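# Four robot arms build a block arch with keystone

## Task

Four arms are mounted on the tabletop at about z=+0.72 m in the scene frame, with headings measured counter-clockwise from +x: arm1 at x=+0.65, y=+0.35, heading -162°; arm2 at x=-0.10, y=+0.65, heading -63°; arm3 at x=-0.65, y=-0.30, heading +23°; arm4 at x=+0.45, y=-0.65, heading +106°. Using blocks found among the objects on the table, make an arch. Two identical blocks (the leaning blocks) must each stand upright on one of their ends, that end flat on the table, and tilt toward one another. A keystone must sit centred between them on their slanted upper faces, touching both with no gap. The three blocks must lie along one line, and no other loose object may touch any of them. Any number of arms may help. At the end every gripper must have released and every arm must be out of the way. The arch counts only if it stands without any robot support.

## Robot and tools

Robots: arm1, arm2, arm3 and arm4 are identical i2rt Big YAM arms. Each has six joints, a two-finger gripper and a wrist camera. With joints 1 and 6 at 0 and the hand level and pointing forward, the camera rides on top of the hand and looks toward the fingertips. The hand reaches roughly 1.0 m from the joint-1 axis. Joints move at different speeds, so the hand may sweep a wide path between two postures.

Frames: one scene frame for everything, origin on the floor, +z up. The table top is near z=0.72 m, where the bases sit (positions and headings are in the task). The hand point is halfway between the fingertips. The hand's z axis runs along the fingers, and the fingers open and close along its y axis. Base poses are only approximate and never printed.

Joint meanings and ranges (radians; the ± value is the tolerance for counting a target as reached):
- joint1_rad -2.879 to 2.879 ±0.045: spins the arm about its base, positive counter-clockwise seen from above; 0 extends the arm along the base heading.
- joint2_rad 0 to 3.141 ±0.14: shoulder; 0 has the upper arm pointing backward and nearly level, increasing lifts it up then forward.
- joint3_rad 0 to 3.019 ±0.09: elbow; 0 folds the forearm onto the upper arm, increasing opens it.
- joint4_rad -1.692 to 1.57 ±0.055: hand pitch, positive tilts the fingers up.
- joint5_rad -1.57 to 1.57 ±0.03: hand yaw, positive toward the arm's right.
- joint6_rad -2.094 to 2.094 ±0.035: hand roll, positive clockwise viewed from behind the hand.
- gripper_m 0 to 0.093 ±0.003: fingertip separation in metres. Each finger pad can squeeze with about 50 to 62 N, less on some units.

execute_actions: argument "actions" is a list holding one action or nothing. The action is an object whose keys are arm names; each arm gets {"joints": {...}} with any subset of joint1_rad..joint6_rad and gripper_m. Every value is an absolute target (not an offset), in radians for joints and metres for the gripper, and must stay within the ranges above. All named motions begin together and may finish at different moments; one action runs at most 15 s. An unknown key or an out-of-range number rejects the entire call and nothing moves. A joint or arm you omit may still be driving toward an earlier target without joint_status showing it. An empty list just reports state and pictures. Optional "cameras": a list of arm1_cam_wrist, arm2_cam_wrist, arm3_cam_wrist, arm4_cam_wrist or "all"; omitted, null or ["all"] gives every camera, [] gives none, a bad name rejects the call.

Results: per-robot state with joint_positions, joint torques (one per arm joint, in joint order, with unit-specific offset, scale and noise, nonzero even in free air, masked or mimicked by friction), and a "pictures" line listing cameras in image order. joint_status tells how each commanded motion ended:
- "off_target": stopped short and may still push.
- "contact_stop" or "time_out": the old target is dropped and the joint holds where it stopped, except that after time_out a joint may keep a target no more than 0.375, 0.375, 0.113, 0.225, 0.075, 0.3 rad (joints 1-6) from its position and keep pushing; on_its_own lists it and it will finish if freed. A loaded joint then sags. Sending the reported position relieves the push.
- "joint command not followed" (often with a "cause:" line): a built-in self/inter-arm clearance check blocked that arm's joint targets; the gripper part still runs. Blocked joints read "not_followed" and may be retried with each later action until valid targets arrive or the path clears. Empty calls never show this line.
- on_its_own covers motion you did not command this call; "held at" is the joint's held target, not its position.
- "limit_stop_at_motor_heat": after a heat stop; resend the target, since the gap then says nothing about contact.
A tiny target change near the current position may produce no motion. If a result reports a stop, the later motion, wait and finished_scene calls in the same reply are skipped.

wait: "seconds" 0 to 10; commands nothing and returns state and images like an empty action.

zoom_image: "camera" (a wrist camera name) and "region" [x0, y0, x1, y1] in pixels, origin at the image's top-left, at most 504 by 504. Only cameras that returned full images in the most recent result can be zoomed.

finished_scene: "scene" is the current scene's number. It ends the scene for good after the last command has been held, and reports whether the arch succeeded; the next task, if any, arrives in its result. Replying with no tool call at all ends everything.

Cautions: the simulation continues while you compose a reply and arms hold their last command meanwhile. Arms do not halt on contact; they keep pressing, possibly hard. Avoid firm pressing between two arms or hard collisions; the clearance check can react late and ignores fingers, gripper housings and wrist cameras between arms. Do not drop, slip or slam blocks, push hard, or knock anything out of the work area. Loose objects may occasionally get nudged by outside disturbances. Sustained load heats motors: a MOTOR HOT line appears from 85 °C, and at 100 °C an OVER-TEMPERATURE FAULT releases that arm's joints and gripper so it collapses until cooled. Heat lingers between scenes.

Each tool is called in YAML: its name, and indented under it one key for each argument.

## Session

execute_actions:
  actions: []

Scene clock: 0.00 s.
Joint torques (N m, as the arm reports them, + toward a larger angle): no reading
Motor temperatures (°C, as the motors report them): arm1=[28 27 26 26 29 28] | arm2=[29 29 26 29 29 26] | arm3=[27 28 29 29 30 26] | arm4=[28 28 26 29 29 30]
arm1.joint_positions: joint1_rad=-0.223 joint2_rad=+0.493 joint3_rad=+1.496 joint4_rad=-1.269 joint5_rad=+0.115 joint6_rad=-0.158 gripper_m=+0.094
arm1.joint_status: not commanded
arm1.hand: x=+0.4938 y=+0.3553 z=+1.3976 quat_wxyz=(+0.070, -0.789, -0.061, +0.607) (m; scene frame)
arm2.joint_positions: joint1_rad=-0.640 joint2_rad=+0.605 joint3_rad=+1.627 joint4_rad=-1.309 joint5_rad=-0.114 joint6_rad=-0.386 gripper_m=+0.094
arm2.joint_status: not commanded
arm2.hand: x=-0.1004 y=+0.4654 z=+1.3877 quat_wxyz=(-0.330, -0.467, -0.652, +0.499) (m; scene frame)
arm3.joint_positions: joint1_rad=+0.333 joint2_rad=+0.371 joint3_rad=+1.502 joint4_rad=-1.543 joint5_rad=-0.224 joint6_rad=-0.657 gripper_m=+0.095
arm3.joint_status: not commanded
arm3.hand: x=-0.6195 y=-0.2172 z=+1.3959 quat_wxyz=(-0.542, +0.568, -0.612, -0.097) (m; scene frame)
arm4.joint_positions: joint1_rad=+0.384 joint2_rad=+0.343 joint3_rad=+1.315 joint4_rad=-1.497 joint5_rad=-0.059 joint6_rad=+0.134 gripper_m=+0.095
arm4.joint_status: not commanded
arm4.hand: x=+0.3711 y=-0.5632 z=+1.2746 quat_wxyz=(-0.152, +0.765, -0.409, -0.474) (m; scene frame)
pictures: arm1_cam_wrist, arm2_cam_wrist, arm3_cam_wrist, arm4_cam_wrist
Images, in order (width x height): arm1_cam_wrist 616x616, arm2_cam_wrist 616x616, arm3_cam_wrist 616x616, arm4_cam_wrist 616x616.

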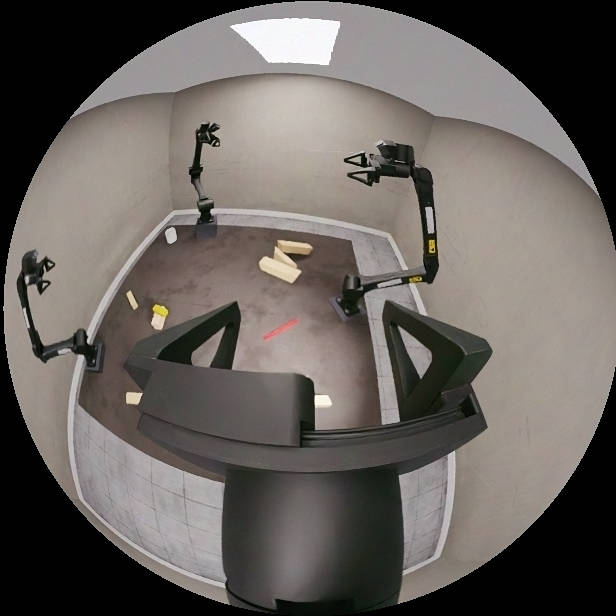

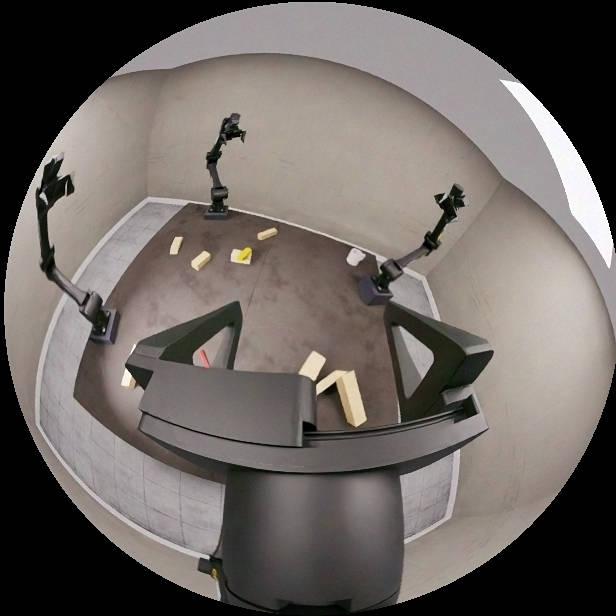

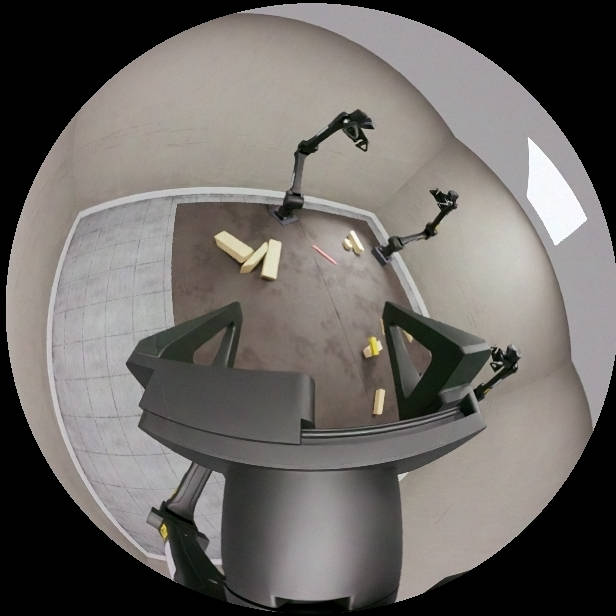

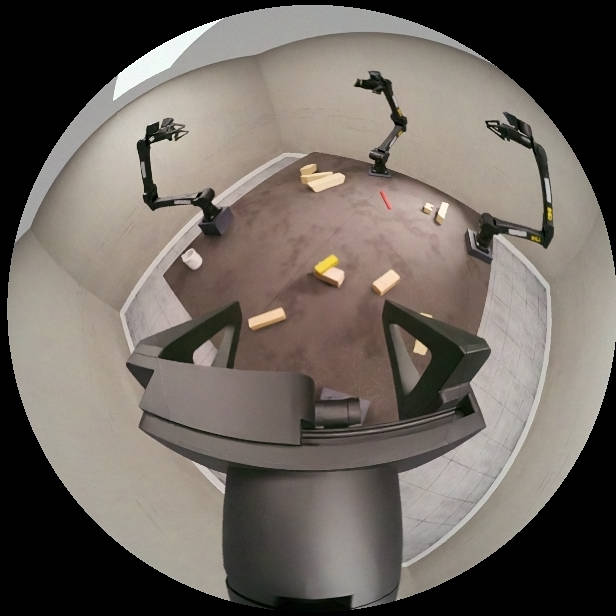

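execute_actions:
  actions:
    - {"arm1":{"joints":{"joint1_rad":0,"joint2_rad":1.2,"joint3_rad":1.2,"joint4_rad":-1.4,"joint5_rad":0,"joint6_rad":0}},"arm2":{"joints":{"joint1_rad":0,"joint2_rad":1.2,"joint3_rad":1.5,"joint4_rad":-1.6,"joint5_rad":0,"joint6_rad":0}},"arm3":{"joints":{"joint1_rad":0,"joint2_rad":0.8,"joint3_rad":1.0,"joint4_rad":-1.5,"joint5_rad":0,"joint6_rad":0}},"arm4":{"joints":{"joint1_rad":0,"joint2_rad":1.0,"joint3_rad":0.8,"joint4_rad":-1.0,"joint5_rad":0,"joint6_rad":0}}}

Scene clock: 2.87 s.
Joint torques (N m, as the arm reports them, + toward a larger angle): arm1=[ 0.56 -7.85 11.6  -0.48 -0.08  0.09] | arm2=[ -1.77 -10.2   11.51   0.57  -0.08   0.12] | arm3=[ 0.08 -3.4  10.33  1.01  0.19  0.12] | arm4=[-2.32 -7.27 10.46  1.07 -0.14 -0.06]
Motor temperatures (°C, as the motors report them): arm1=[28 27 26 26 29 28] | arm2=[29 29 26 29 29 26] | arm3=[27 28 30 29 30 26] | arm4=[28 28 27 29 29 30]
arm1.joint_positions: joint1_rad=-0.007 joint2_rad=+1.195 joint3_rad=+1.182 joint4_rad=-1.387 joint5_rad=+0.002 joint6_rad=-0.010 gripper_m=+0.094
arm1.joint_status: all done
arm1.hand: x=+0.3004 y=+0.2419 z=+1.0323 quat_wxyz=(-0.009, -0.984, -0.152, +0.089) (m; scene frame)
arm2.joint_positions: joint1_rad=+0.001 joint2_rad=+1.208 joint3_rad=+1.481 joint4_rad=-1.591 joint5_rad=+0.000 joint6_rad=-0.012 gripper_m=+0.094
arm2.joint_status: all done
arm2.hand: x=+0.0828 y=+0.3144 z=+1.0997 quat_wxyz=(-0.101, -0.506, -0.854, +0.067) (m; scene frame)
arm3.joint_positions: joint1_rad=+0.010 joint2_rad=+0.801 joint3_rad=+0.993 joint4_rad=-1.510 joint5_rad=-0.002 joint6_rad=-0.011 gripper_m=+0.095
arm3.joint_status: all done
arm3.hand: x=-0.4262 y=-0.2113 z=+1.1019 quat_wxyz=(-0.126, +0.185, -0.974, -0.019) (m; scene frame)
arm4.joint_positions: joint1_rad=+0.007 joint2_rad=+1.007 joint3_rad=+0.778 joint4_rad=-1.012 joint5_rad=-0.001 joint6_rad=+0.011 gripper_m=+0.095
arm4.joint_status: all done
arm4.hand: x=+0.3486 y=-0.3379 z=+0.9256 quat_wxyz=(-0.089, +0.796, -0.584, -0.133) (m; scene frame)
pictures: arm1_cam_wrist, arm2_cam_wrist, arm3_cam_wrist, arm4_cam_wrist
Images, in order (width x height): arm1_cam_wrist 616x616, arm2_cam_wrist 616x616, arm3_cam_wrist 616x616, arm4_cam_wrist 616x616.

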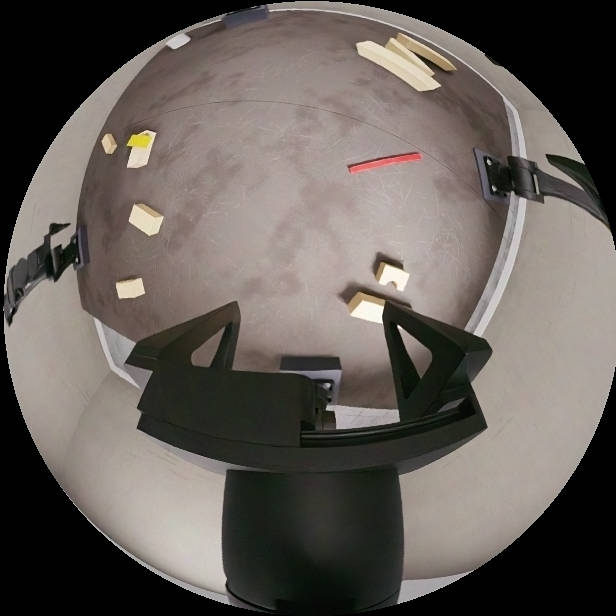

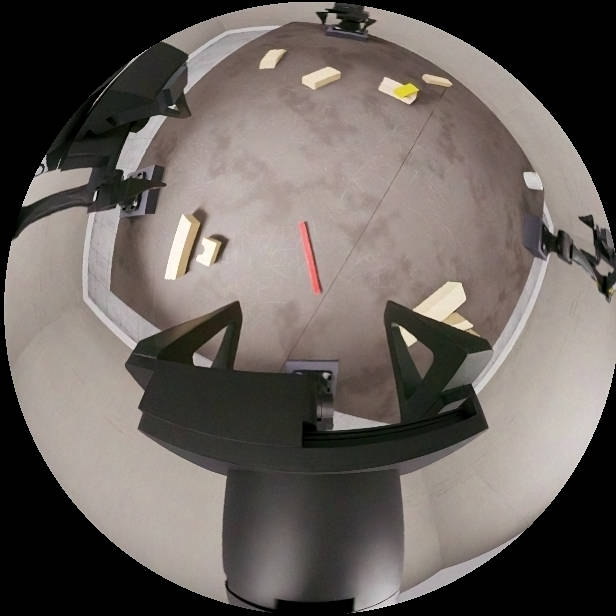

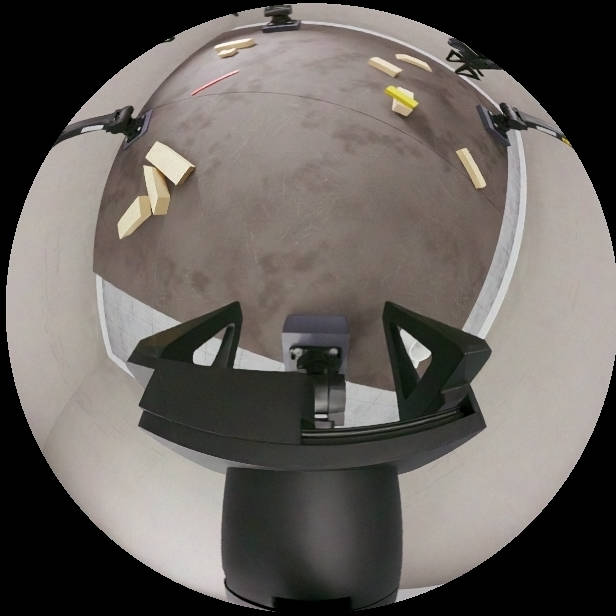

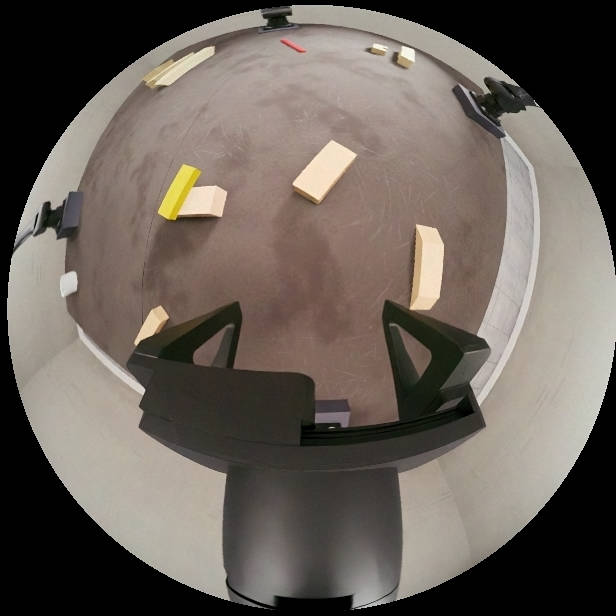

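zoom_image:
  camera: "arm4_cam_wrist"
  region: [120, 120, 480, 360]

zoom_image:
  camera: "arm3_cam_wrist"
  region: [90, 110, 250, 260]

zoom_image:
  camera: "arm1_cam_wrist"
  region: [80, 110, 240, 310]

zoom_image:
  camera: "arm2_cam_wrist"
  region: [140, 190, 340, 310]

Region (120, 120, 480, 360) of arm4_cam_wrist's 616x616 image, scaled by 1.400, with more detail than that image has.

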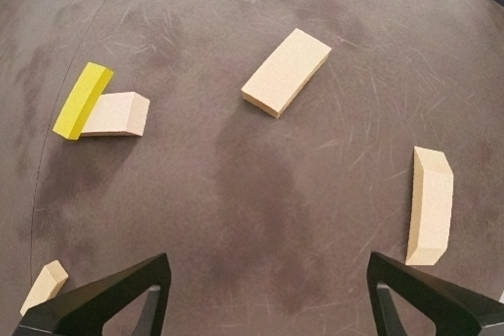

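Region (90, 110, 250, 260) of arm3_cam_wrist's 616x616 image, scaled by 3.150, with more detail than that image has; it fills the top 472 rows of this view, and the rest is white.

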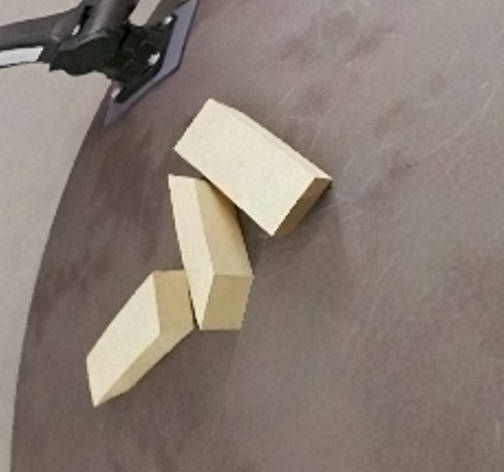

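Region (80, 110, 240, 310) of arm1_cam_wrist's 616x616 image, scaled by 2.520, with more detail than that image has; it fills the left 403 columns of this view, and the rest is white.

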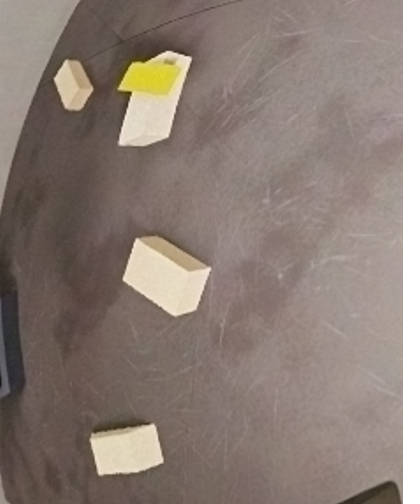

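Region (140, 190, 340, 310) of arm2_cam_wrist's 616x616 image, scaled by 2.520, with more detail than that image has; it fills the top 302 rows of this view, and the rest is white.

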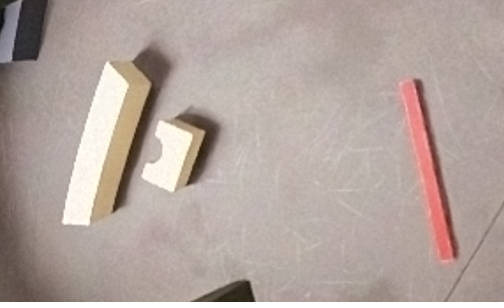

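execute_actions:
  actions:
    - {"arm1":{"joints":{"joint1_rad":-0.5,"joint2_rad":1.2,"joint3_rad":1.2,"joint4_rad":-1.05}},"arm2":{"joints":{"joint1_rad":-1.15,"joint2_rad":1.3,"joint3_rad":1.3,"joint4_rad":-1.05}},"arm4":{"joints":{"joint1_rad":0.1,"joint2_rad":1.3,"joint3_rad":1.3,"joint4_rad":-1.05}}}

Scene clock: 8.23 s.
Joint torques (N m, as the arm reports them, + toward a larger angle): arm1=[-0.13 -8.53 12.12  1.46  0.    0.08] | arm2=[ -1.38 -13.67  11.63   2.02  -0.08   0.09] | arm3=[ 0.83 -2.91  9.94  1.08  0.08  0.13] | arm4=[ -1.74 -12.05  12.86   0.89  -0.15  -0.05]
Motor temperatures (°C, as the motors report them): arm1=[28 27 28 26 29 28] | arm2=[29 29 27 30 29 26] | arm3=[27 28 31 29 30 26] | arm4=[28 28 28 29 29 30]
arm1.joint_positions: joint1_rad=-0.499 joint2_rad=+1.195 joint3_rad=+1.182 joint4_rad=-1.070 joint5_rad=+0.000 joint6_rad=-0.008 gripper_m=+0.094
arm1.joint_status: all done
arm1.hand: x=+0.2197 y=+0.4355 z=+1.0585 quat_wxyz=(+0.025, -0.965, +0.090, +0.245) (m; scene frame)
arm2.joint_positions: joint1_rad=-1.152 joint2_rad=+1.316 joint3_rad=+1.288 joint4_rad=-1.062 joint5_rad=+0.000 joint6_rad=-0.010 gripper_m=+0.094
arm2.joint_status: all done
arm2.hand: x=-0.3975 y=+0.2674 z=+1.0176 quat_wxyz=(-0.099, -0.870, -0.430, +0.220) (m; scene frame)
arm3.joint_positions: joint1_rad=+0.010 joint2_rad=+0.801 joint3_rad=+0.993 joint4_rad=-1.510 joint5_rad=-0.002 joint6_rad=-0.011 gripper_m=+0.095
arm3.joint_status: not commanded
arm3.hand: x=-0.4262 y=-0.2113 z=+1.1019 quat_wxyz=(-0.126, +0.185, -0.974, -0.019) (m; scene frame)
arm4.joint_positions: joint1_rad=+0.095 joint2_rad=+1.298 joint3_rad=+1.253 joint4_rad=-1.050 joint5_rad=-0.001 joint6_rad=+0.010 gripper_m=+0.095
arm4.joint_status: all done
arm4.hand: x=+0.2628 y=-0.2083 z=+1.0348 quat_wxyz=(-0.122, +0.809, -0.540, -0.197) (m; scene frame)
pictures: arm1_cam_wrist, arm2_cam_wrist, arm3_cam_wrist, arm4_cam_wrist
Images, in order (width x height): arm1_cam_wrist 616x616, arm2_cam_wrist 616x616, arm3_cam_wrist 616x616, arm4_cam_wrist 616x616.

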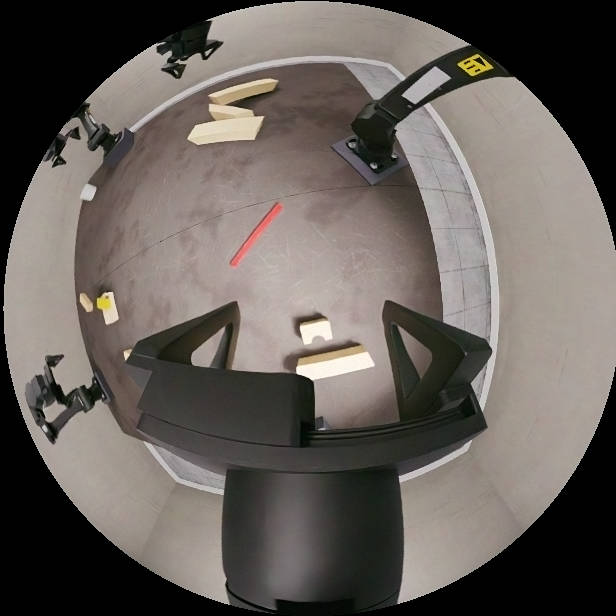

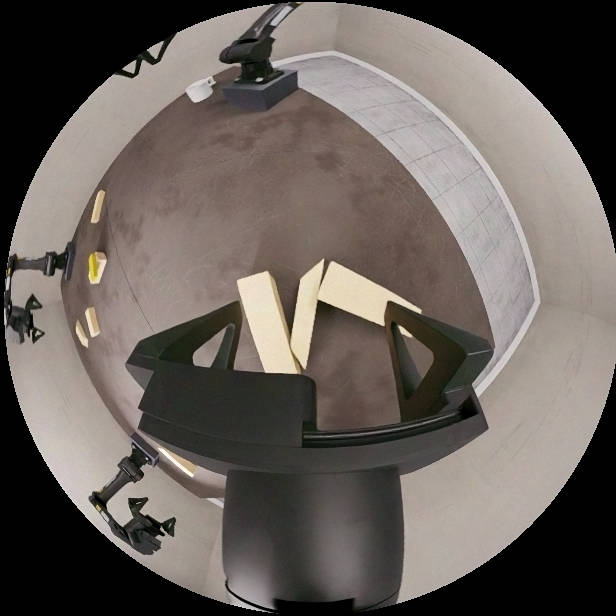

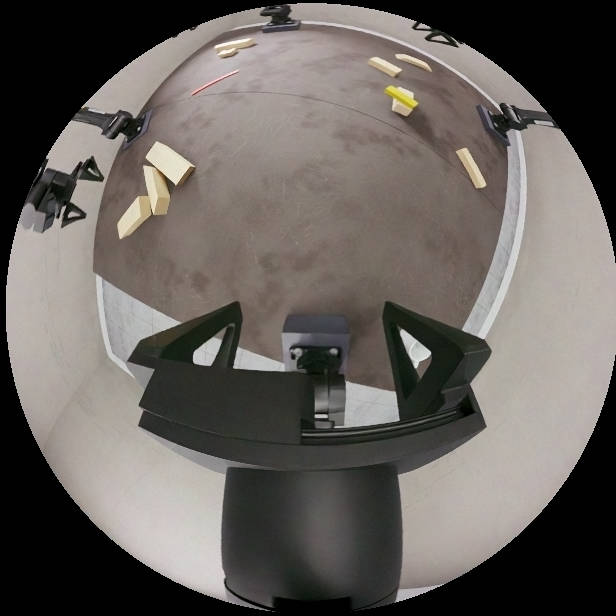

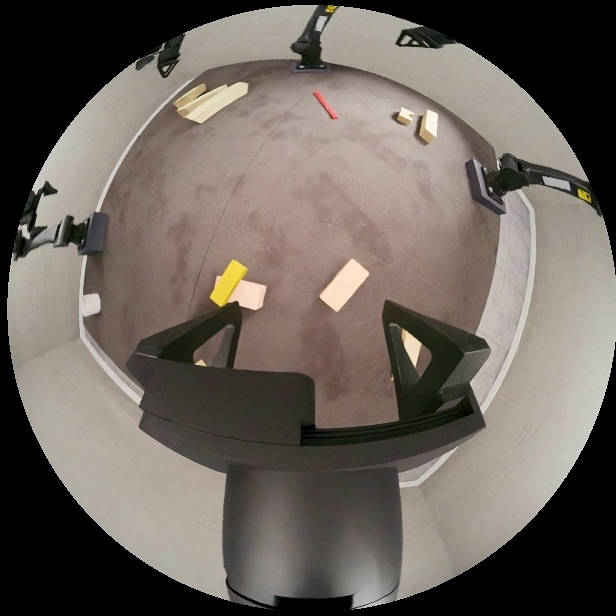

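zoom_image:
  camera: "arm2_cam_wrist"
  region: [220, 240, 440, 390]

zoom_image:
  camera: "arm1_cam_wrist"
  region: [170, 60, 390, 390]

zoom_image:
  camera: "arm4_cam_wrist"
  region: [170, 230, 440, 390]

Region (220, 240, 440, 390) of arm2_cam_wrist's 616x616 image, scaled by 2.291, with more detail than that image has; it fills the top 344 rows of this view, and the rest is white.

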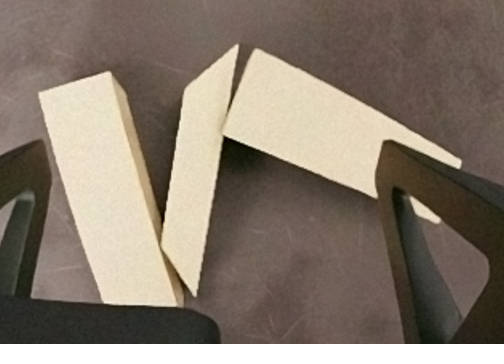

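Region (170, 60, 390, 390) of arm1_cam_wrist's 616x616 image, scaled by 1.527, with more detail than that image has.

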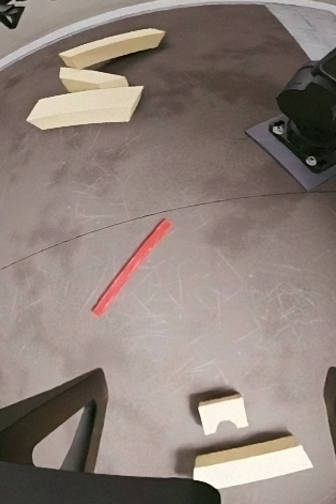

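Region (170, 230, 440, 390) of arm4_cam_wrist's 616x616 image, scaled by 1.867, with more detail than that image has; it fills the top 299 rows of this view, and the rest is white.

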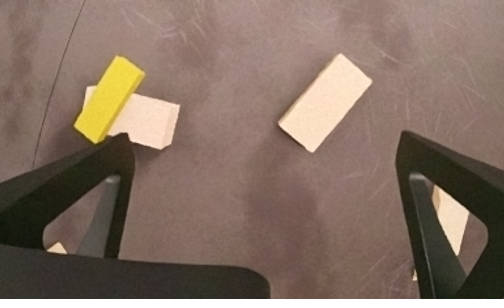

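execute_actions:
  actions:
    - {"arm3":{"joints":{"joint1_rad":0.74,"joint2_rad":0.9,"joint3_rad":0.35,"joint4_rad":0.1}},"arm4":{"joints":{"joint1_rad":0.15,"joint2_rad":0.8,"joint3_rad":0.35,"joint4_rad":-0.1}},"arm2":{"joints":{"joint1_rad":-0.9,"joint2_rad":0.8,"joint3_rad":0.5,"joint4_rad":-0.2}},"arm1":{"joints":{"joint1_rad":0.5,"joint2_rad":0.8,"joint3_rad":0.5,"joint4_rad":-0.2}}}

Scene clock: 33.50 s.
Joint torques (N m, as the arm reports them, + toward a larger angle): arm1=[ 0.44 -2.68 11.23  2.22  0.03  0.06] | arm2=[-2.14 -2.56 11.33  2.95 -0.04  0.1 ] | arm3=[ 2.17 -4.75  9.34  2.94  0.11  0.08] | arm4=[-1.44 -3.58  9.58  1.98 -0.19 -0.05]
Motor temperatures (°C, as the motors report them): arm1=[28 27 30 26 29 28] | arm2=[29 29 29 30 29 26] | arm3=[27 28 33 29 30 26] | arm4=[28 28 33 29 29 30]
arm1.joint_positions: joint1_rad=+0.495 joint2_rad=+0.796 joint3_rad=+0.492 joint4_rad=-0.223 joint5_rad=-0.001 joint6_rad=-0.008 gripper_m=+0.094
arm1.joint_status: all done
arm1.hand: x=+0.3867 y=+0.0756 z=+0.9815 quat_wxyz=(-0.190, -0.795, -0.342, +0.463) (m; scene frame)
arm2.joint_positions: joint1_rad=-0.894 joint2_rad=+0.793 joint3_rad=+0.494 joint4_rad=-0.216 joint5_rad=-0.001 joint6_rad=-0.010 gripper_m=+0.094
arm2.joint_status: all done
arm2.hand: x=-0.2495 y=+0.2991 z=+0.9446 quat_wxyz=(-0.270, -0.717, -0.481, +0.426) (m; scene frame)
arm3.joint_positions: joint1_rad=+0.730 joint2_rad=+0.904 joint3_rad=+0.350 joint4_rad=+0.070 joint5_rad=+0.000 joint6_rad=-0.009 gripper_m=+0.095
arm3.joint_status: all done
arm3.hand: x=-0.4729 y=+0.0398 z=+0.9696 quat_wxyz=(-0.445, +0.447, -0.731, -0.260) (m; scene frame)
arm4.joint_positions: joint1_rad=+0.145 joint2_rad=+0.803 joint3_rad=+0.345 joint4_rad=-0.116 joint5_rad=-0.001 joint6_rad=+0.010 gripper_m=+0.095
arm4.joint_status: all done
arm4.hand: x=+0.2943 y=-0.3299 z=+0.9055 quat_wxyz=(-0.245, +0.743, -0.472, -0.406) (m; scene frame)
pictures: arm1_cam_wrist, arm2_cam_wrist, arm3_cam_wrist, arm4_cam_wrist
Images, in order (width x height): arm1_cam_wrist 616x616, arm2_cam_wrist 616x616, arm3_cam_wrist 616x616, arm4_cam_wrist 616x616.

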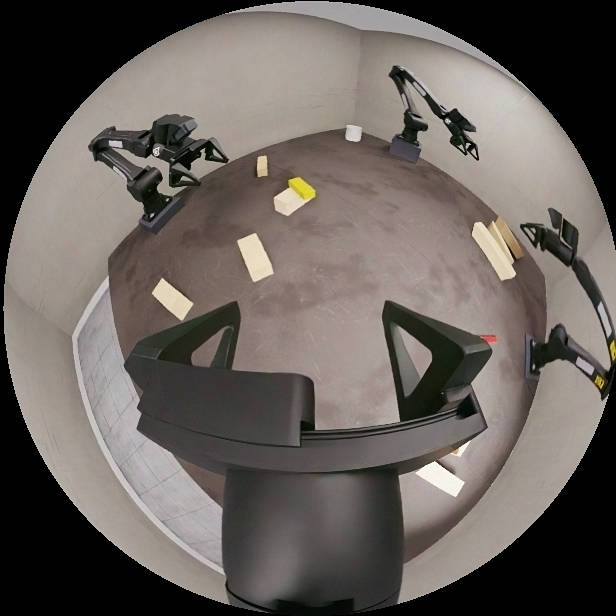

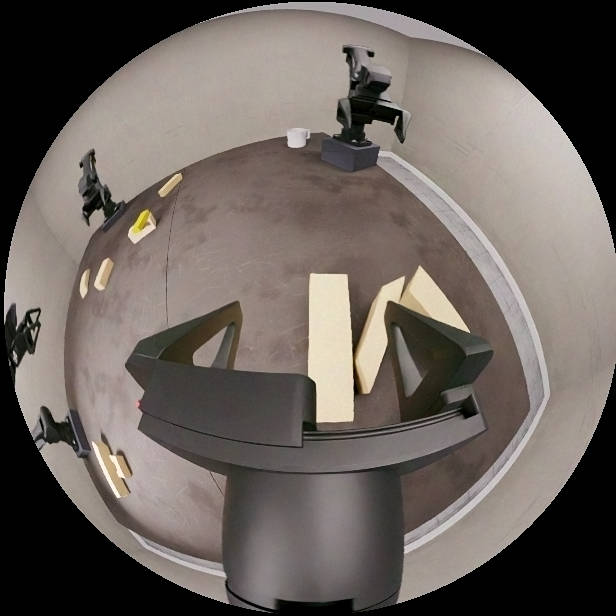

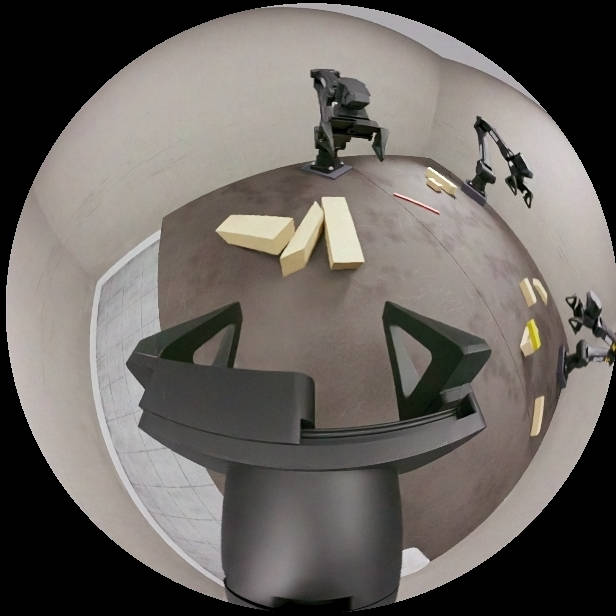

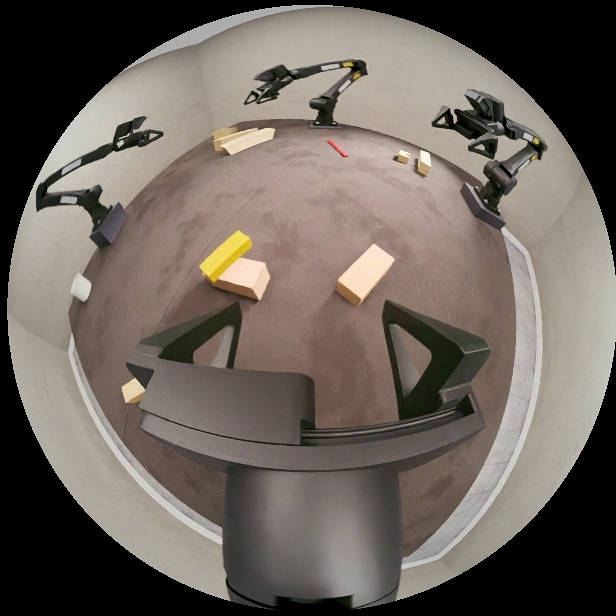

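zoom_image:
  camera: "arm3_cam_wrist"
  region: [200, 180, 380, 290]

zoom_image:
  camera: "arm4_cam_wrist"
  region: [180, 210, 420, 320]

zoom_image:
  camera: "arm1_cam_wrist"
  region: [140, 140, 340, 330]

zoom_image:
  camera: "arm4_cam_wrist"
  region: [200, 110, 450, 190]

Region (200, 180, 380, 290) of arm3_cam_wrist's 616x616 image, scaled by 2.800, with more detail than that image has.

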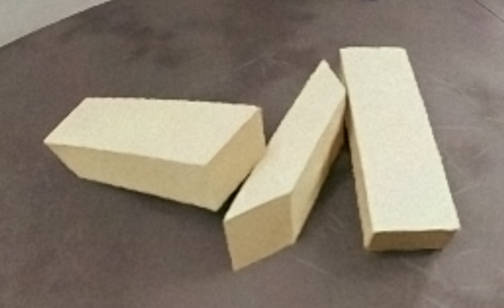

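Region (180, 210, 420, 320) of arm4_cam_wrist's 616x616 image, scaled by 2.100, with more detail than that image has; it fills the top 231 rows of this view, and the rest is white.

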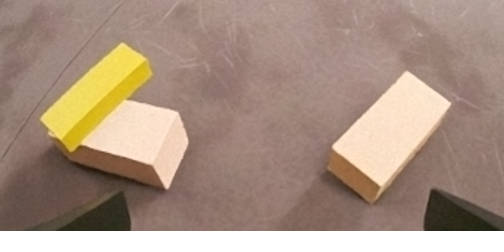

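Region (140, 140, 340, 330) of arm1_cam_wrist's 616x616 image, scaled by 2.520, with more detail than that image has; it fills the top 479 rows of this view, and the rest is white.

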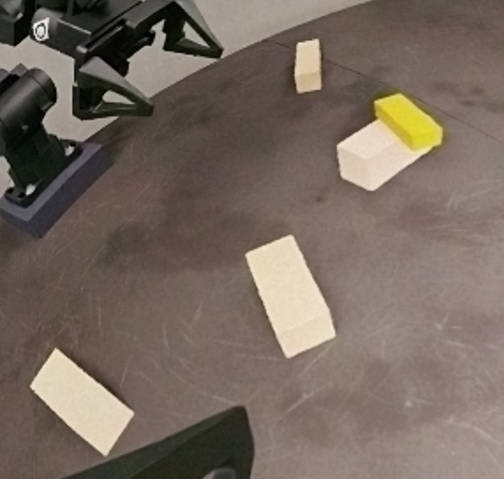

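Region (200, 110, 450, 190) of arm4_cam_wrist's 616x616 image, scaled by 2.016, with more detail than that image has; it fills the top 161 rows of this view, and the rest is white.

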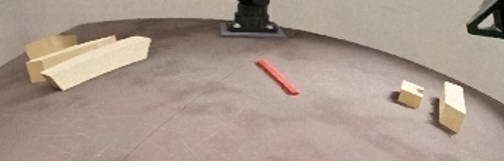

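execute_actions:
  actions:
    - {"arm2":{"joints":{"joint1_rad":-1.2,"joint2_rad":1.0,"joint3_rad":0.9,"joint4_rad":-0.95}},"arm4":{"joints":{"joint1_rad":-0.15,"joint2_rad":1.0,"joint3_rad":0.9,"joint4_rad":-0.95}},"arm3":{"joints":{"joint1_rad":0.74,"joint2_rad":1.3,"joint3_rad":0.5,"joint4_rad":0.7}}}
  cameras: ["arm2_cam_wrist","arm3_cam_wrist","arm4_cam_wrist"]

Scene clock: 37.70 s.
Joint torques (N m, as the arm reports them, + toward a larger angle): arm1=[ 0.44 -2.8  11.26  2.22  0.03  0.06] | arm2=[-1.64 -6.06 13.15  1.08 -0.04  0.1 ] | arm3=[ 2.35 -7.47 10.78  3.18  0.1   0.09] | arm4=[-2.08 -5.89 12.44  0.7  -0.15 -0.03]
Motor temperatures (°C, as the motors report them): arm1=[28 27 30 26 29 28] | arm2=[29 29 29 30 29 26] | arm3=[27 28 33 29 30 26] | arm4=[28 28 33 29 29 30]
arm1.joint_positions: joint1_rad=+0.495 joint2_rad=+0.796 joint3_rad=+0.492 joint4_rad=-0.223 joint5_rad=-0.001 joint6_rad=-0.008 gripper_m=+0.094
arm1.joint_status: not commanded
arm1.hand: x=+0.3867 y=+0.0756 z=+0.9815 quat_wxyz=(-0.190, -0.795, -0.342, +0.463) (m; scene frame)
arm2.joint_positions: joint1_rad=-1.200 joint2_rad=+1.002 joint3_rad=+0.869 joint4_rad=-0.940 joint5_rad=-0.001 joint6_rad=-0.010 gripper_m=+0.094
arm2.joint_status: all done
arm2.hand: x=-0.3400 y=+0.3708 z=+0.9515 quat_wxyz=(-0.097, -0.878, -0.408, +0.229) (m; scene frame)
arm3.joint_positions: joint1_rad=+0.730 joint2_rad=+1.299 joint3_rad=+0.466 joint4_rad=+0.669 joint5_rad=+0.000 joint6_rad=-0.009 gripper_m=+0.095
arm3.joint_status: all done
arm3.hand: x=-0.4254 y=+0.1300 z=+1.0054 quat_wxyz=(-0.556, +0.399, -0.651, -0.327) (m; scene frame)
arm4.joint_positions: joint1_rad=-0.145 joint2_rad=+0.996 joint3_rad=+0.857 joint4_rad=-0.943 joint5_rad=-0.001 joint6_rad=+0.009 gripper_m=+0.095
arm4.joint_status: all done
arm4.hand: x=+0.3914 y=-0.2878 z=+0.9726 quat_wxyz=(-0.150, +0.738, -0.632, -0.184) (m; scene frame)
pictures: arm2_cam_wrist, arm3_cam_wrist, arm4_cam_wrist
Images, in order (width x height): arm2_cam_wrist 616x616, arm3_cam_wrist 616x616, arm4_cam_wrist 616x616.

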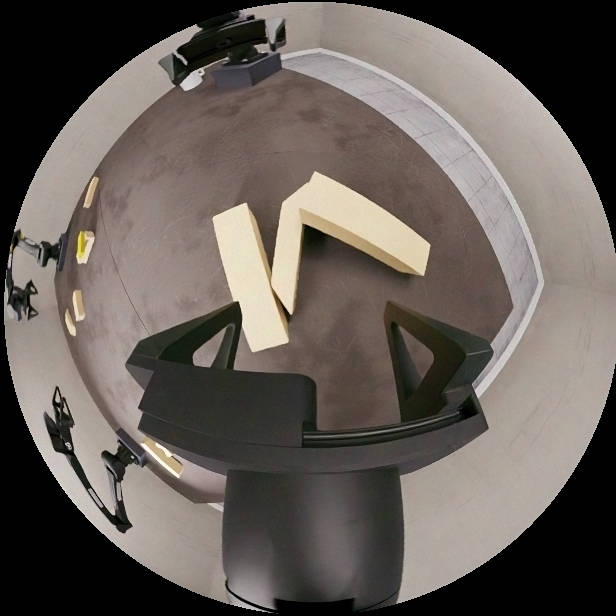

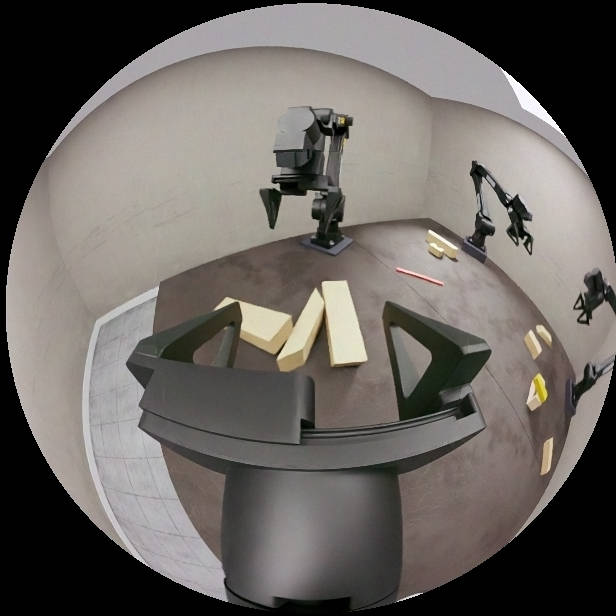

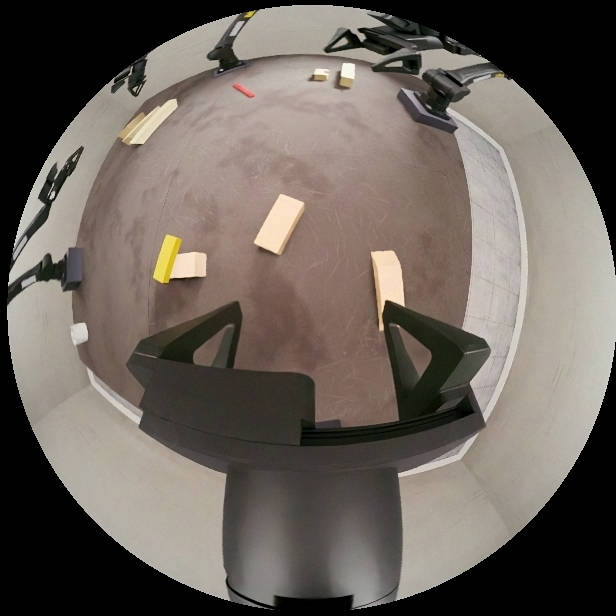

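zoom_image:
  camera: "arm2_cam_wrist"
  region: [200, 160, 450, 360]

zoom_image:
  camera: "arm4_cam_wrist"
  region: [140, 180, 440, 340]

Region (200, 160, 450, 360) of arm2_cam_wrist's 616x616 image, scaled by 2.016, with more detail than that image has; it fills the top 403 rows of this view, and the rest is white.

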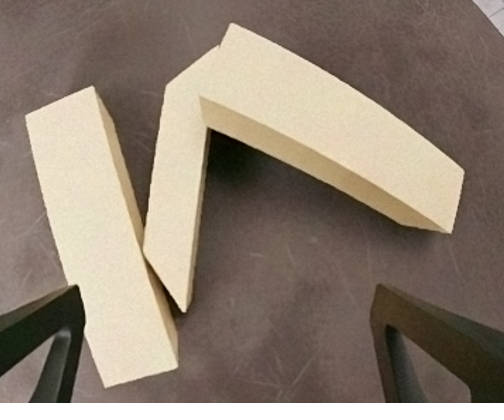

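Region (140, 180, 440, 340) of arm4_cam_wrist's 616x616 image, scaled by 1.680, with more detail than that image has; it fills the top 269 rows of this view, and the rest is white.

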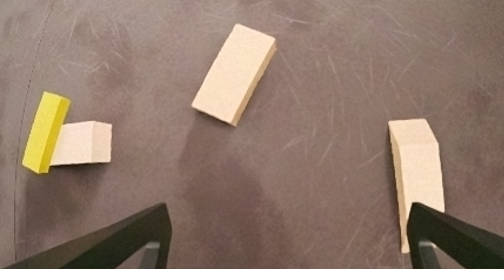

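execute_actions:
  actions:
    - {"arm1":{"joints":{"joint1_rad":0.0,"joint2_rad":1.95,"joint3_rad":0.75,"joint4_rad":1.4}},"arm2":{"joints":{"joint1_rad":-1.7,"joint2_rad":0.7,"joint3_rad":0.9,"joint4_rad":-0.95}}}
  cameras: ["arm1_cam_wrist"]

zoom_image:
  camera: "arm1_cam_wrist"
  region: [200, 150, 500, 330]

Scene clock: 41.17 s.
Joint torques (N m, as the arm reports them, + toward a larger angle): arm1=[  0.12 -13.71   5.69   2.24   0.02   0.07] | arm2=[-2.07 -0.42 13.38  1.58 -0.06  0.11] | arm3=[ 2.2  -7.92 10.55  3.21  0.07  0.1 ] | arm4=[-2.17 -6.46 12.51  0.73 -0.14 -0.04]
Motor temperatures (°C, as the motors report them): arm1=[28 27 30 26 29 28] | arm2=[29 29 30 30 29 26] | arm3=[27 28 34 29 30 26] | arm4=[28 28 33 29 29 30]
arm1.joint_positions: joint1_rad=-0.002 joint2_rad=+1.938 joint3_rad=+0.743 joint4_rad=+1.376 joint5_rad=-0.001 joint6_rad=-0.008 gripper_m=+0.094
arm1.joint_status: all done
arm1.hand: x=+0.0770 y=+0.1706 z=+0.9222 quat_wxyz=(-0.111, -0.629, -0.100, +0.763) (m; scene frame)
arm2.joint_positions: joint1_rad=-1.695 joint2_rad=+0.688 joint3_rad=+0.869 joint4_rad=-0.941 joint5_rad=+0.000 joint6_rad=-0.010 gripper_m=+0.094
arm2.joint_status: all done
arm2.hand: x=-0.4010 y=+0.5353 z=+1.0562 quat_wxyz=(-0.066, -0.901, -0.171, +0.394) (m; scene frame)
arm3.joint_positions: joint1_rad=+0.730 joint2_rad=+1.299 joint3_rad=+0.466 joint4_rad=+0.669 joint5_rad=+0.000 joint6_rad=-0.009 gripper_m=+0.095
arm3.joint_status: not commanded
arm3.hand: x=-0.4254 y=+0.1300 z=+1.0054 quat_wxyz=(-0.556, +0.399, -0.651, -0.327) (m; scene frame)
arm4.joint_positions: joint1_rad=-0.145 joint2_rad=+0.996 joint3_rad=+0.857 joint4_rad=-0.943 joint5_rad=-0.001 joint6_rad=+0.009 gripper_m=+0.095
arm4.joint_status: not commanded
arm4.hand: x=+0.3914 y=-0.2878 z=+0.9726 quat_wxyz=(-0.150, +0.738, -0.632, -0.184) (m; scene frame)
pictures: arm1_cam_wrist
Images, in order (width x height): arm1_cam_wrist 616x616.

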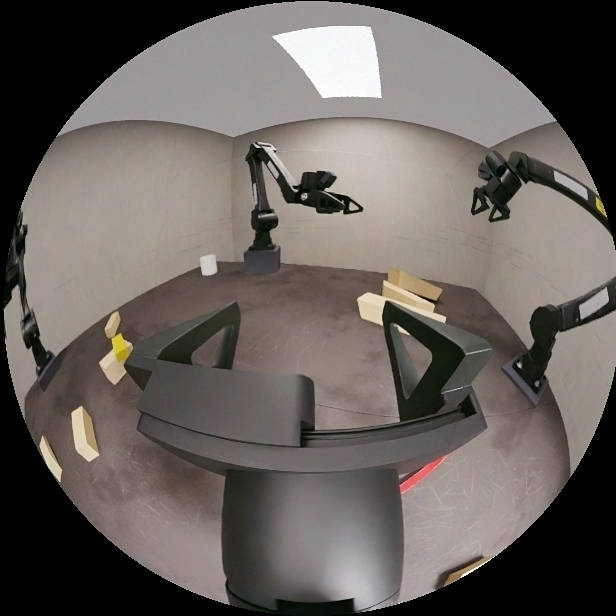

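Region (200, 150, 500, 330) of arm1_cam_wrist's 616x616 image, scaled by 1.680, with more detail than that image has; it fills the top 302 rows of this view, and the rest is white.

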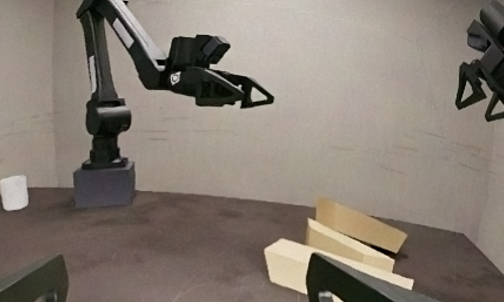

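execute_actions:
  actions:
    - {"arm1":{"joints":{"joint1_rad":-0.3,"joint2_rad":2.05,"joint3_rad":0.75,"joint4_rad":1.55}}}
  cameras: ["arm1_cam_wrist"]

zoom_image:
  camera: "arm1_cam_wrist"
  region: [230, 230, 400, 340]

Scene clock: 43.87 s.
Joint torques (N m, as the arm reports them, + toward a larger angle): arm1=[  0.83 -14.71   4.69   2.18  -0.05   0.07] | arm2=[-2.01 -0.52 13.38  1.59 -0.05  0.09] | arm3=[ 1.28 -6.65 10.77  3.16  0.12  0.1 ] | arm4=[-2.27 -6.6  12.58  0.76 -0.14 -0.07]
Motor temperatures (°C, as the motors report them): arm1=[28 27 30 26 29 28] | arm2=[29 29 30 30 29 26] | arm3=[27 28 34 29 30 26] | arm4=[28 28 34 29 29 30]
arm1.joint_positions: joint1_rad=-0.309 joint2_rad=+2.046 joint3_rad=+0.743 joint4_rad=+1.527 joint5_rad=+0.001 joint6_rad=-0.008 gripper_m=+0.094
arm1.joint_status: all done
arm1.hand: x=+0.0566 y=+0.3530 z=+0.8965 quat_wxyz=(+0.006, -0.620, -0.002, +0.784) (m; scene frame)
arm2.joint_positions: joint1_rad=-1.695 joint2_rad=+0.688 joint3_rad=+0.869 joint4_rad=-0.941 joint5_rad=+0.000 joint6_rad=-0.010 gripper_m=+0.094
arm2.joint_status: not commanded
arm2.hand: x=-0.4010 y=+0.5353 z=+1.0562 quat_wxyz=(-0.066, -0.901, -0.171, +0.394) (m; scene frame)
arm3.joint_positions: joint1_rad=+0.730 joint2_rad=+1.299 joint3_rad=+0.466 joint4_rad=+0.669 joint5_rad=+0.000 joint6_rad=-0.009 gripper_m=+0.095
arm3.joint_status: not commanded
arm3.hand: x=-0.4254 y=+0.1300 z=+1.0054 quat_wxyz=(-0.556, +0.399, -0.651, -0.327) (m; scene frame)
arm4.joint_positions: joint1_rad=-0.145 joint2_rad=+0.996 joint3_rad=+0.857 joint4_rad=-0.943 joint5_rad=-0.001 joint6_rad=+0.009 gripper_m=+0.095
arm4.joint_status: not commanded
arm4.hand: x=+0.3914 y=-0.2878 z=+0.9726 quat_wxyz=(-0.150, +0.738, -0.632, -0.184) (m; scene frame)
pictures: arm1_cam_wrist
Images, in order (width x height): arm1_cam_wrist 616x616.

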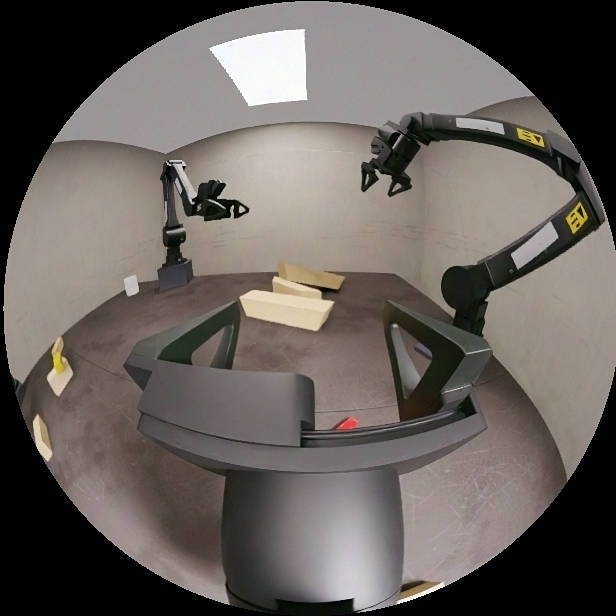

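Region (230, 230, 400, 340) of arm1_cam_wrist's 616x616 image, scaled by 2.965, with more detail than that image has; it fills the top 326 rows of this view, and the rest is white.

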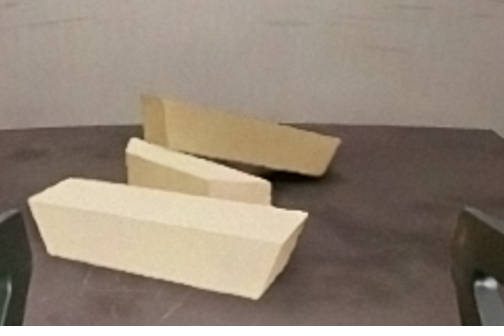

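execute_actions:
  actions:
    - {"arm1":{"joints":{"joint1_rad":0.3,"joint2_rad":0.9,"joint3_rad":0.8,"joint4_rad":-1.0}},"arm2":{"joints":{"joint1_rad":-2.3}},"arm3":{"joints":{"joint1_rad":0.648,"joint2_rad":1.9,"joint3_rad":1.9,"joint4_rad":-1.5,"joint6_rad":-0.16}}}
  cameras: ["arm3_cam_wrist"]

Scene clock: 50.80 s.
Joint torques (N m, as the arm reports them, + toward a larger angle): arm1=[ 0.04 -4.94 12.4   0.    0.07  0.07] | arm2=[-1.96 -0.55 13.44  1.6  -0.08  0.09] | arm3=[  0.73 -18.76  13.28  -0.63   0.13  -0.16] | arm4=[-2.44 -6.48 12.56  0.66 -0.12 -0.06]
Motor temperatures (°C, as the motors report them): arm1=[28 27 29 26 29 28] | arm2=[29 29 30 30 29 26] | arm3=[27 28 34 29 30 26] | arm4=[28 28 34 29 29 30]
arm1.joint_positions: joint1_rad=+0.299 joint2_rad=+0.908 joint3_rad=+0.777 joint4_rad=-0.986 joint5_rad=-0.002 joint6_rad=-0.008 gripper_m=+0.094
arm1.joint_status: all done
arm1.hand: x=+0.3829 y=+0.1633 z=+0.9705 quat_wxyz=(-0.064, -0.929, -0.294, +0.218) (m; scene frame)
arm2.joint_positions: joint1_rad=-2.295 joint2_rad=+0.688 joint3_rad=+0.869 joint4_rad=-0.941 joint5_rad=+0.000 joint6_rad=-0.010 gripper_m=+0.094
arm2.joint_status: all done
arm2.hand: x=-0.4128 y=+0.7278 z=+1.0572 quat_wxyz=(+0.050, -0.910, +0.104, +0.398) (m; scene frame)
arm3.joint_positions: joint1_rad=+0.653 joint2_rad=+1.906 joint3_rad=+1.852 joint4_rad=-1.483 joint5_rad=+0.000 joint6_rad=-0.150 gripper_m=+0.095
arm3.joint_status: all done
arm3.hand: x=-0.3318 y=+0.2085 z=+1.0141 quat_wxyz=(-0.016, +0.546, -0.837, -0.002) (m; scene frame)
arm4.joint_positions: joint1_rad=-0.145 joint2_rad=+0.996 joint3_rad=+0.857 joint4_rad=-0.943 joint5_rad=-0.001 joint6_rad=+0.009 gripper_m=+0.095
arm4.joint_status: not commanded
arm4.hand: x=+0.3914 y=-0.2878 z=+0.9726 quat_wxyz=(-0.150, +0.738, -0.632, -0.184) (m; scene frame)
pictures: arm3_cam_wrist
Images, in order (width x height): arm3_cam_wrist 616x616.

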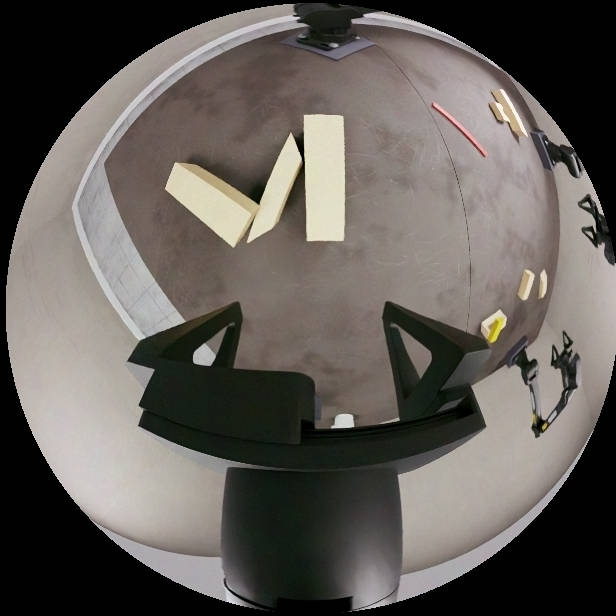

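execute_actions:
  actions:
    - {"arm3":{"joints":{"joint1_rad":0.64,"joint2_rad":2.30,"joint3_rad":2.10,"joint4_rad":-1.33}}}
  cameras: ["arm3_cam_wrist"]

Scene clock: 52.70 s.
Joint torques (N m, as the arm reports them, + toward a larger angle): arm1=[-0.03 -5.02 12.41  0.02  0.07  0.07] | arm2=[-1.92 -0.62 13.43  1.6  -0.06  0.1 ] | arm3=[  0.6  -24.16  11.3    0.49   0.09  -0.12] | arm4=[-2.36 -6.9  12.54  0.72 -0.14 -0.05]
Motor temperatures (°C, as the motors report them): arm1=[28 27 30 26 29 28] | arm2=[29 29 31 30 29 26] | arm3=[27 28 35 29 30 26] | arm4=[28 28 34 29 29 30]
arm1.joint_positions: joint1_rad=+0.299 joint2_rad=+0.908 joint3_rad=+0.777 joint4_rad=-0.986 joint5_rad=-0.002 joint6_rad=-0.008 gripper_m=+0.094
arm1.joint_status: not commanded
arm1.hand: x=+0.3829 y=+0.1633 z=+0.9705 quat_wxyz=(-0.064, -0.929, -0.294, +0.218) (m; scene frame)
arm2.joint_positions: joint1_rad=-2.295 joint2_rad=+0.688 joint3_rad=+0.869 joint4_rad=-0.941 joint5_rad=+0.000 joint6_rad=-0.010 gripper_m=+0.094
arm2.joint_status: not commanded
arm2.hand: x=-0.4128 y=+0.7278 z=+1.0572 quat_wxyz=(+0.050, -0.910, +0.104, +0.398) (m; scene frame)
arm3.joint_positions: joint1_rad=+0.653 joint2_rad=+2.322 joint3_rad=+2.073 joint4_rad=-1.342 joint5_rad=+0.000 joint6_rad=-0.150 gripper_m=+0.095
arm3.joint_status: all done
arm3.hand: x=-0.2799 y=+0.2873 z=+0.8357 quat_wxyz=(+0.009, +0.546, -0.837, +0.009) (m; scene frame)
arm4.joint_positions: joint1_rad=-0.145 joint2_rad=+0.996 joint3_rad=+0.857 joint4_rad=-0.943 joint5_rad=-0.001 joint6_rad=+0.009 gripper_m=+0.095
arm4.joint_status: not commanded
arm4.hand: x=+0.3914 y=-0.2878 z=+0.9726 quat_wxyz=(-0.150, +0.738, -0.632, -0.184) (m; scene frame)
pictures: arm3_cam_wrist
Images, in order (width x height): arm3_cam_wrist 616x616.

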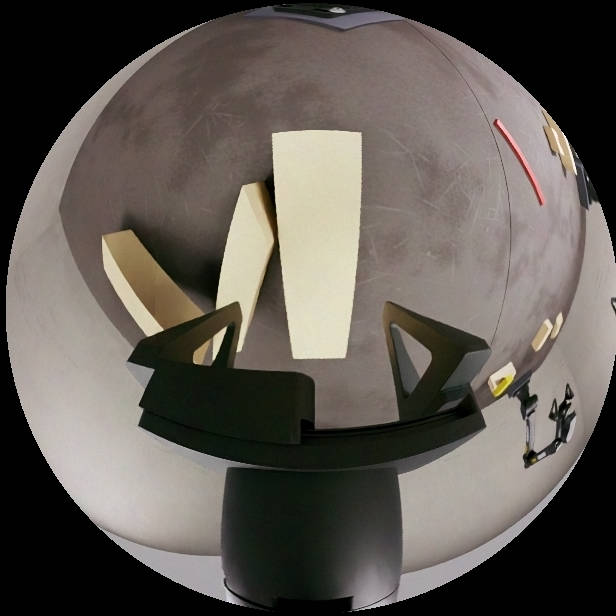

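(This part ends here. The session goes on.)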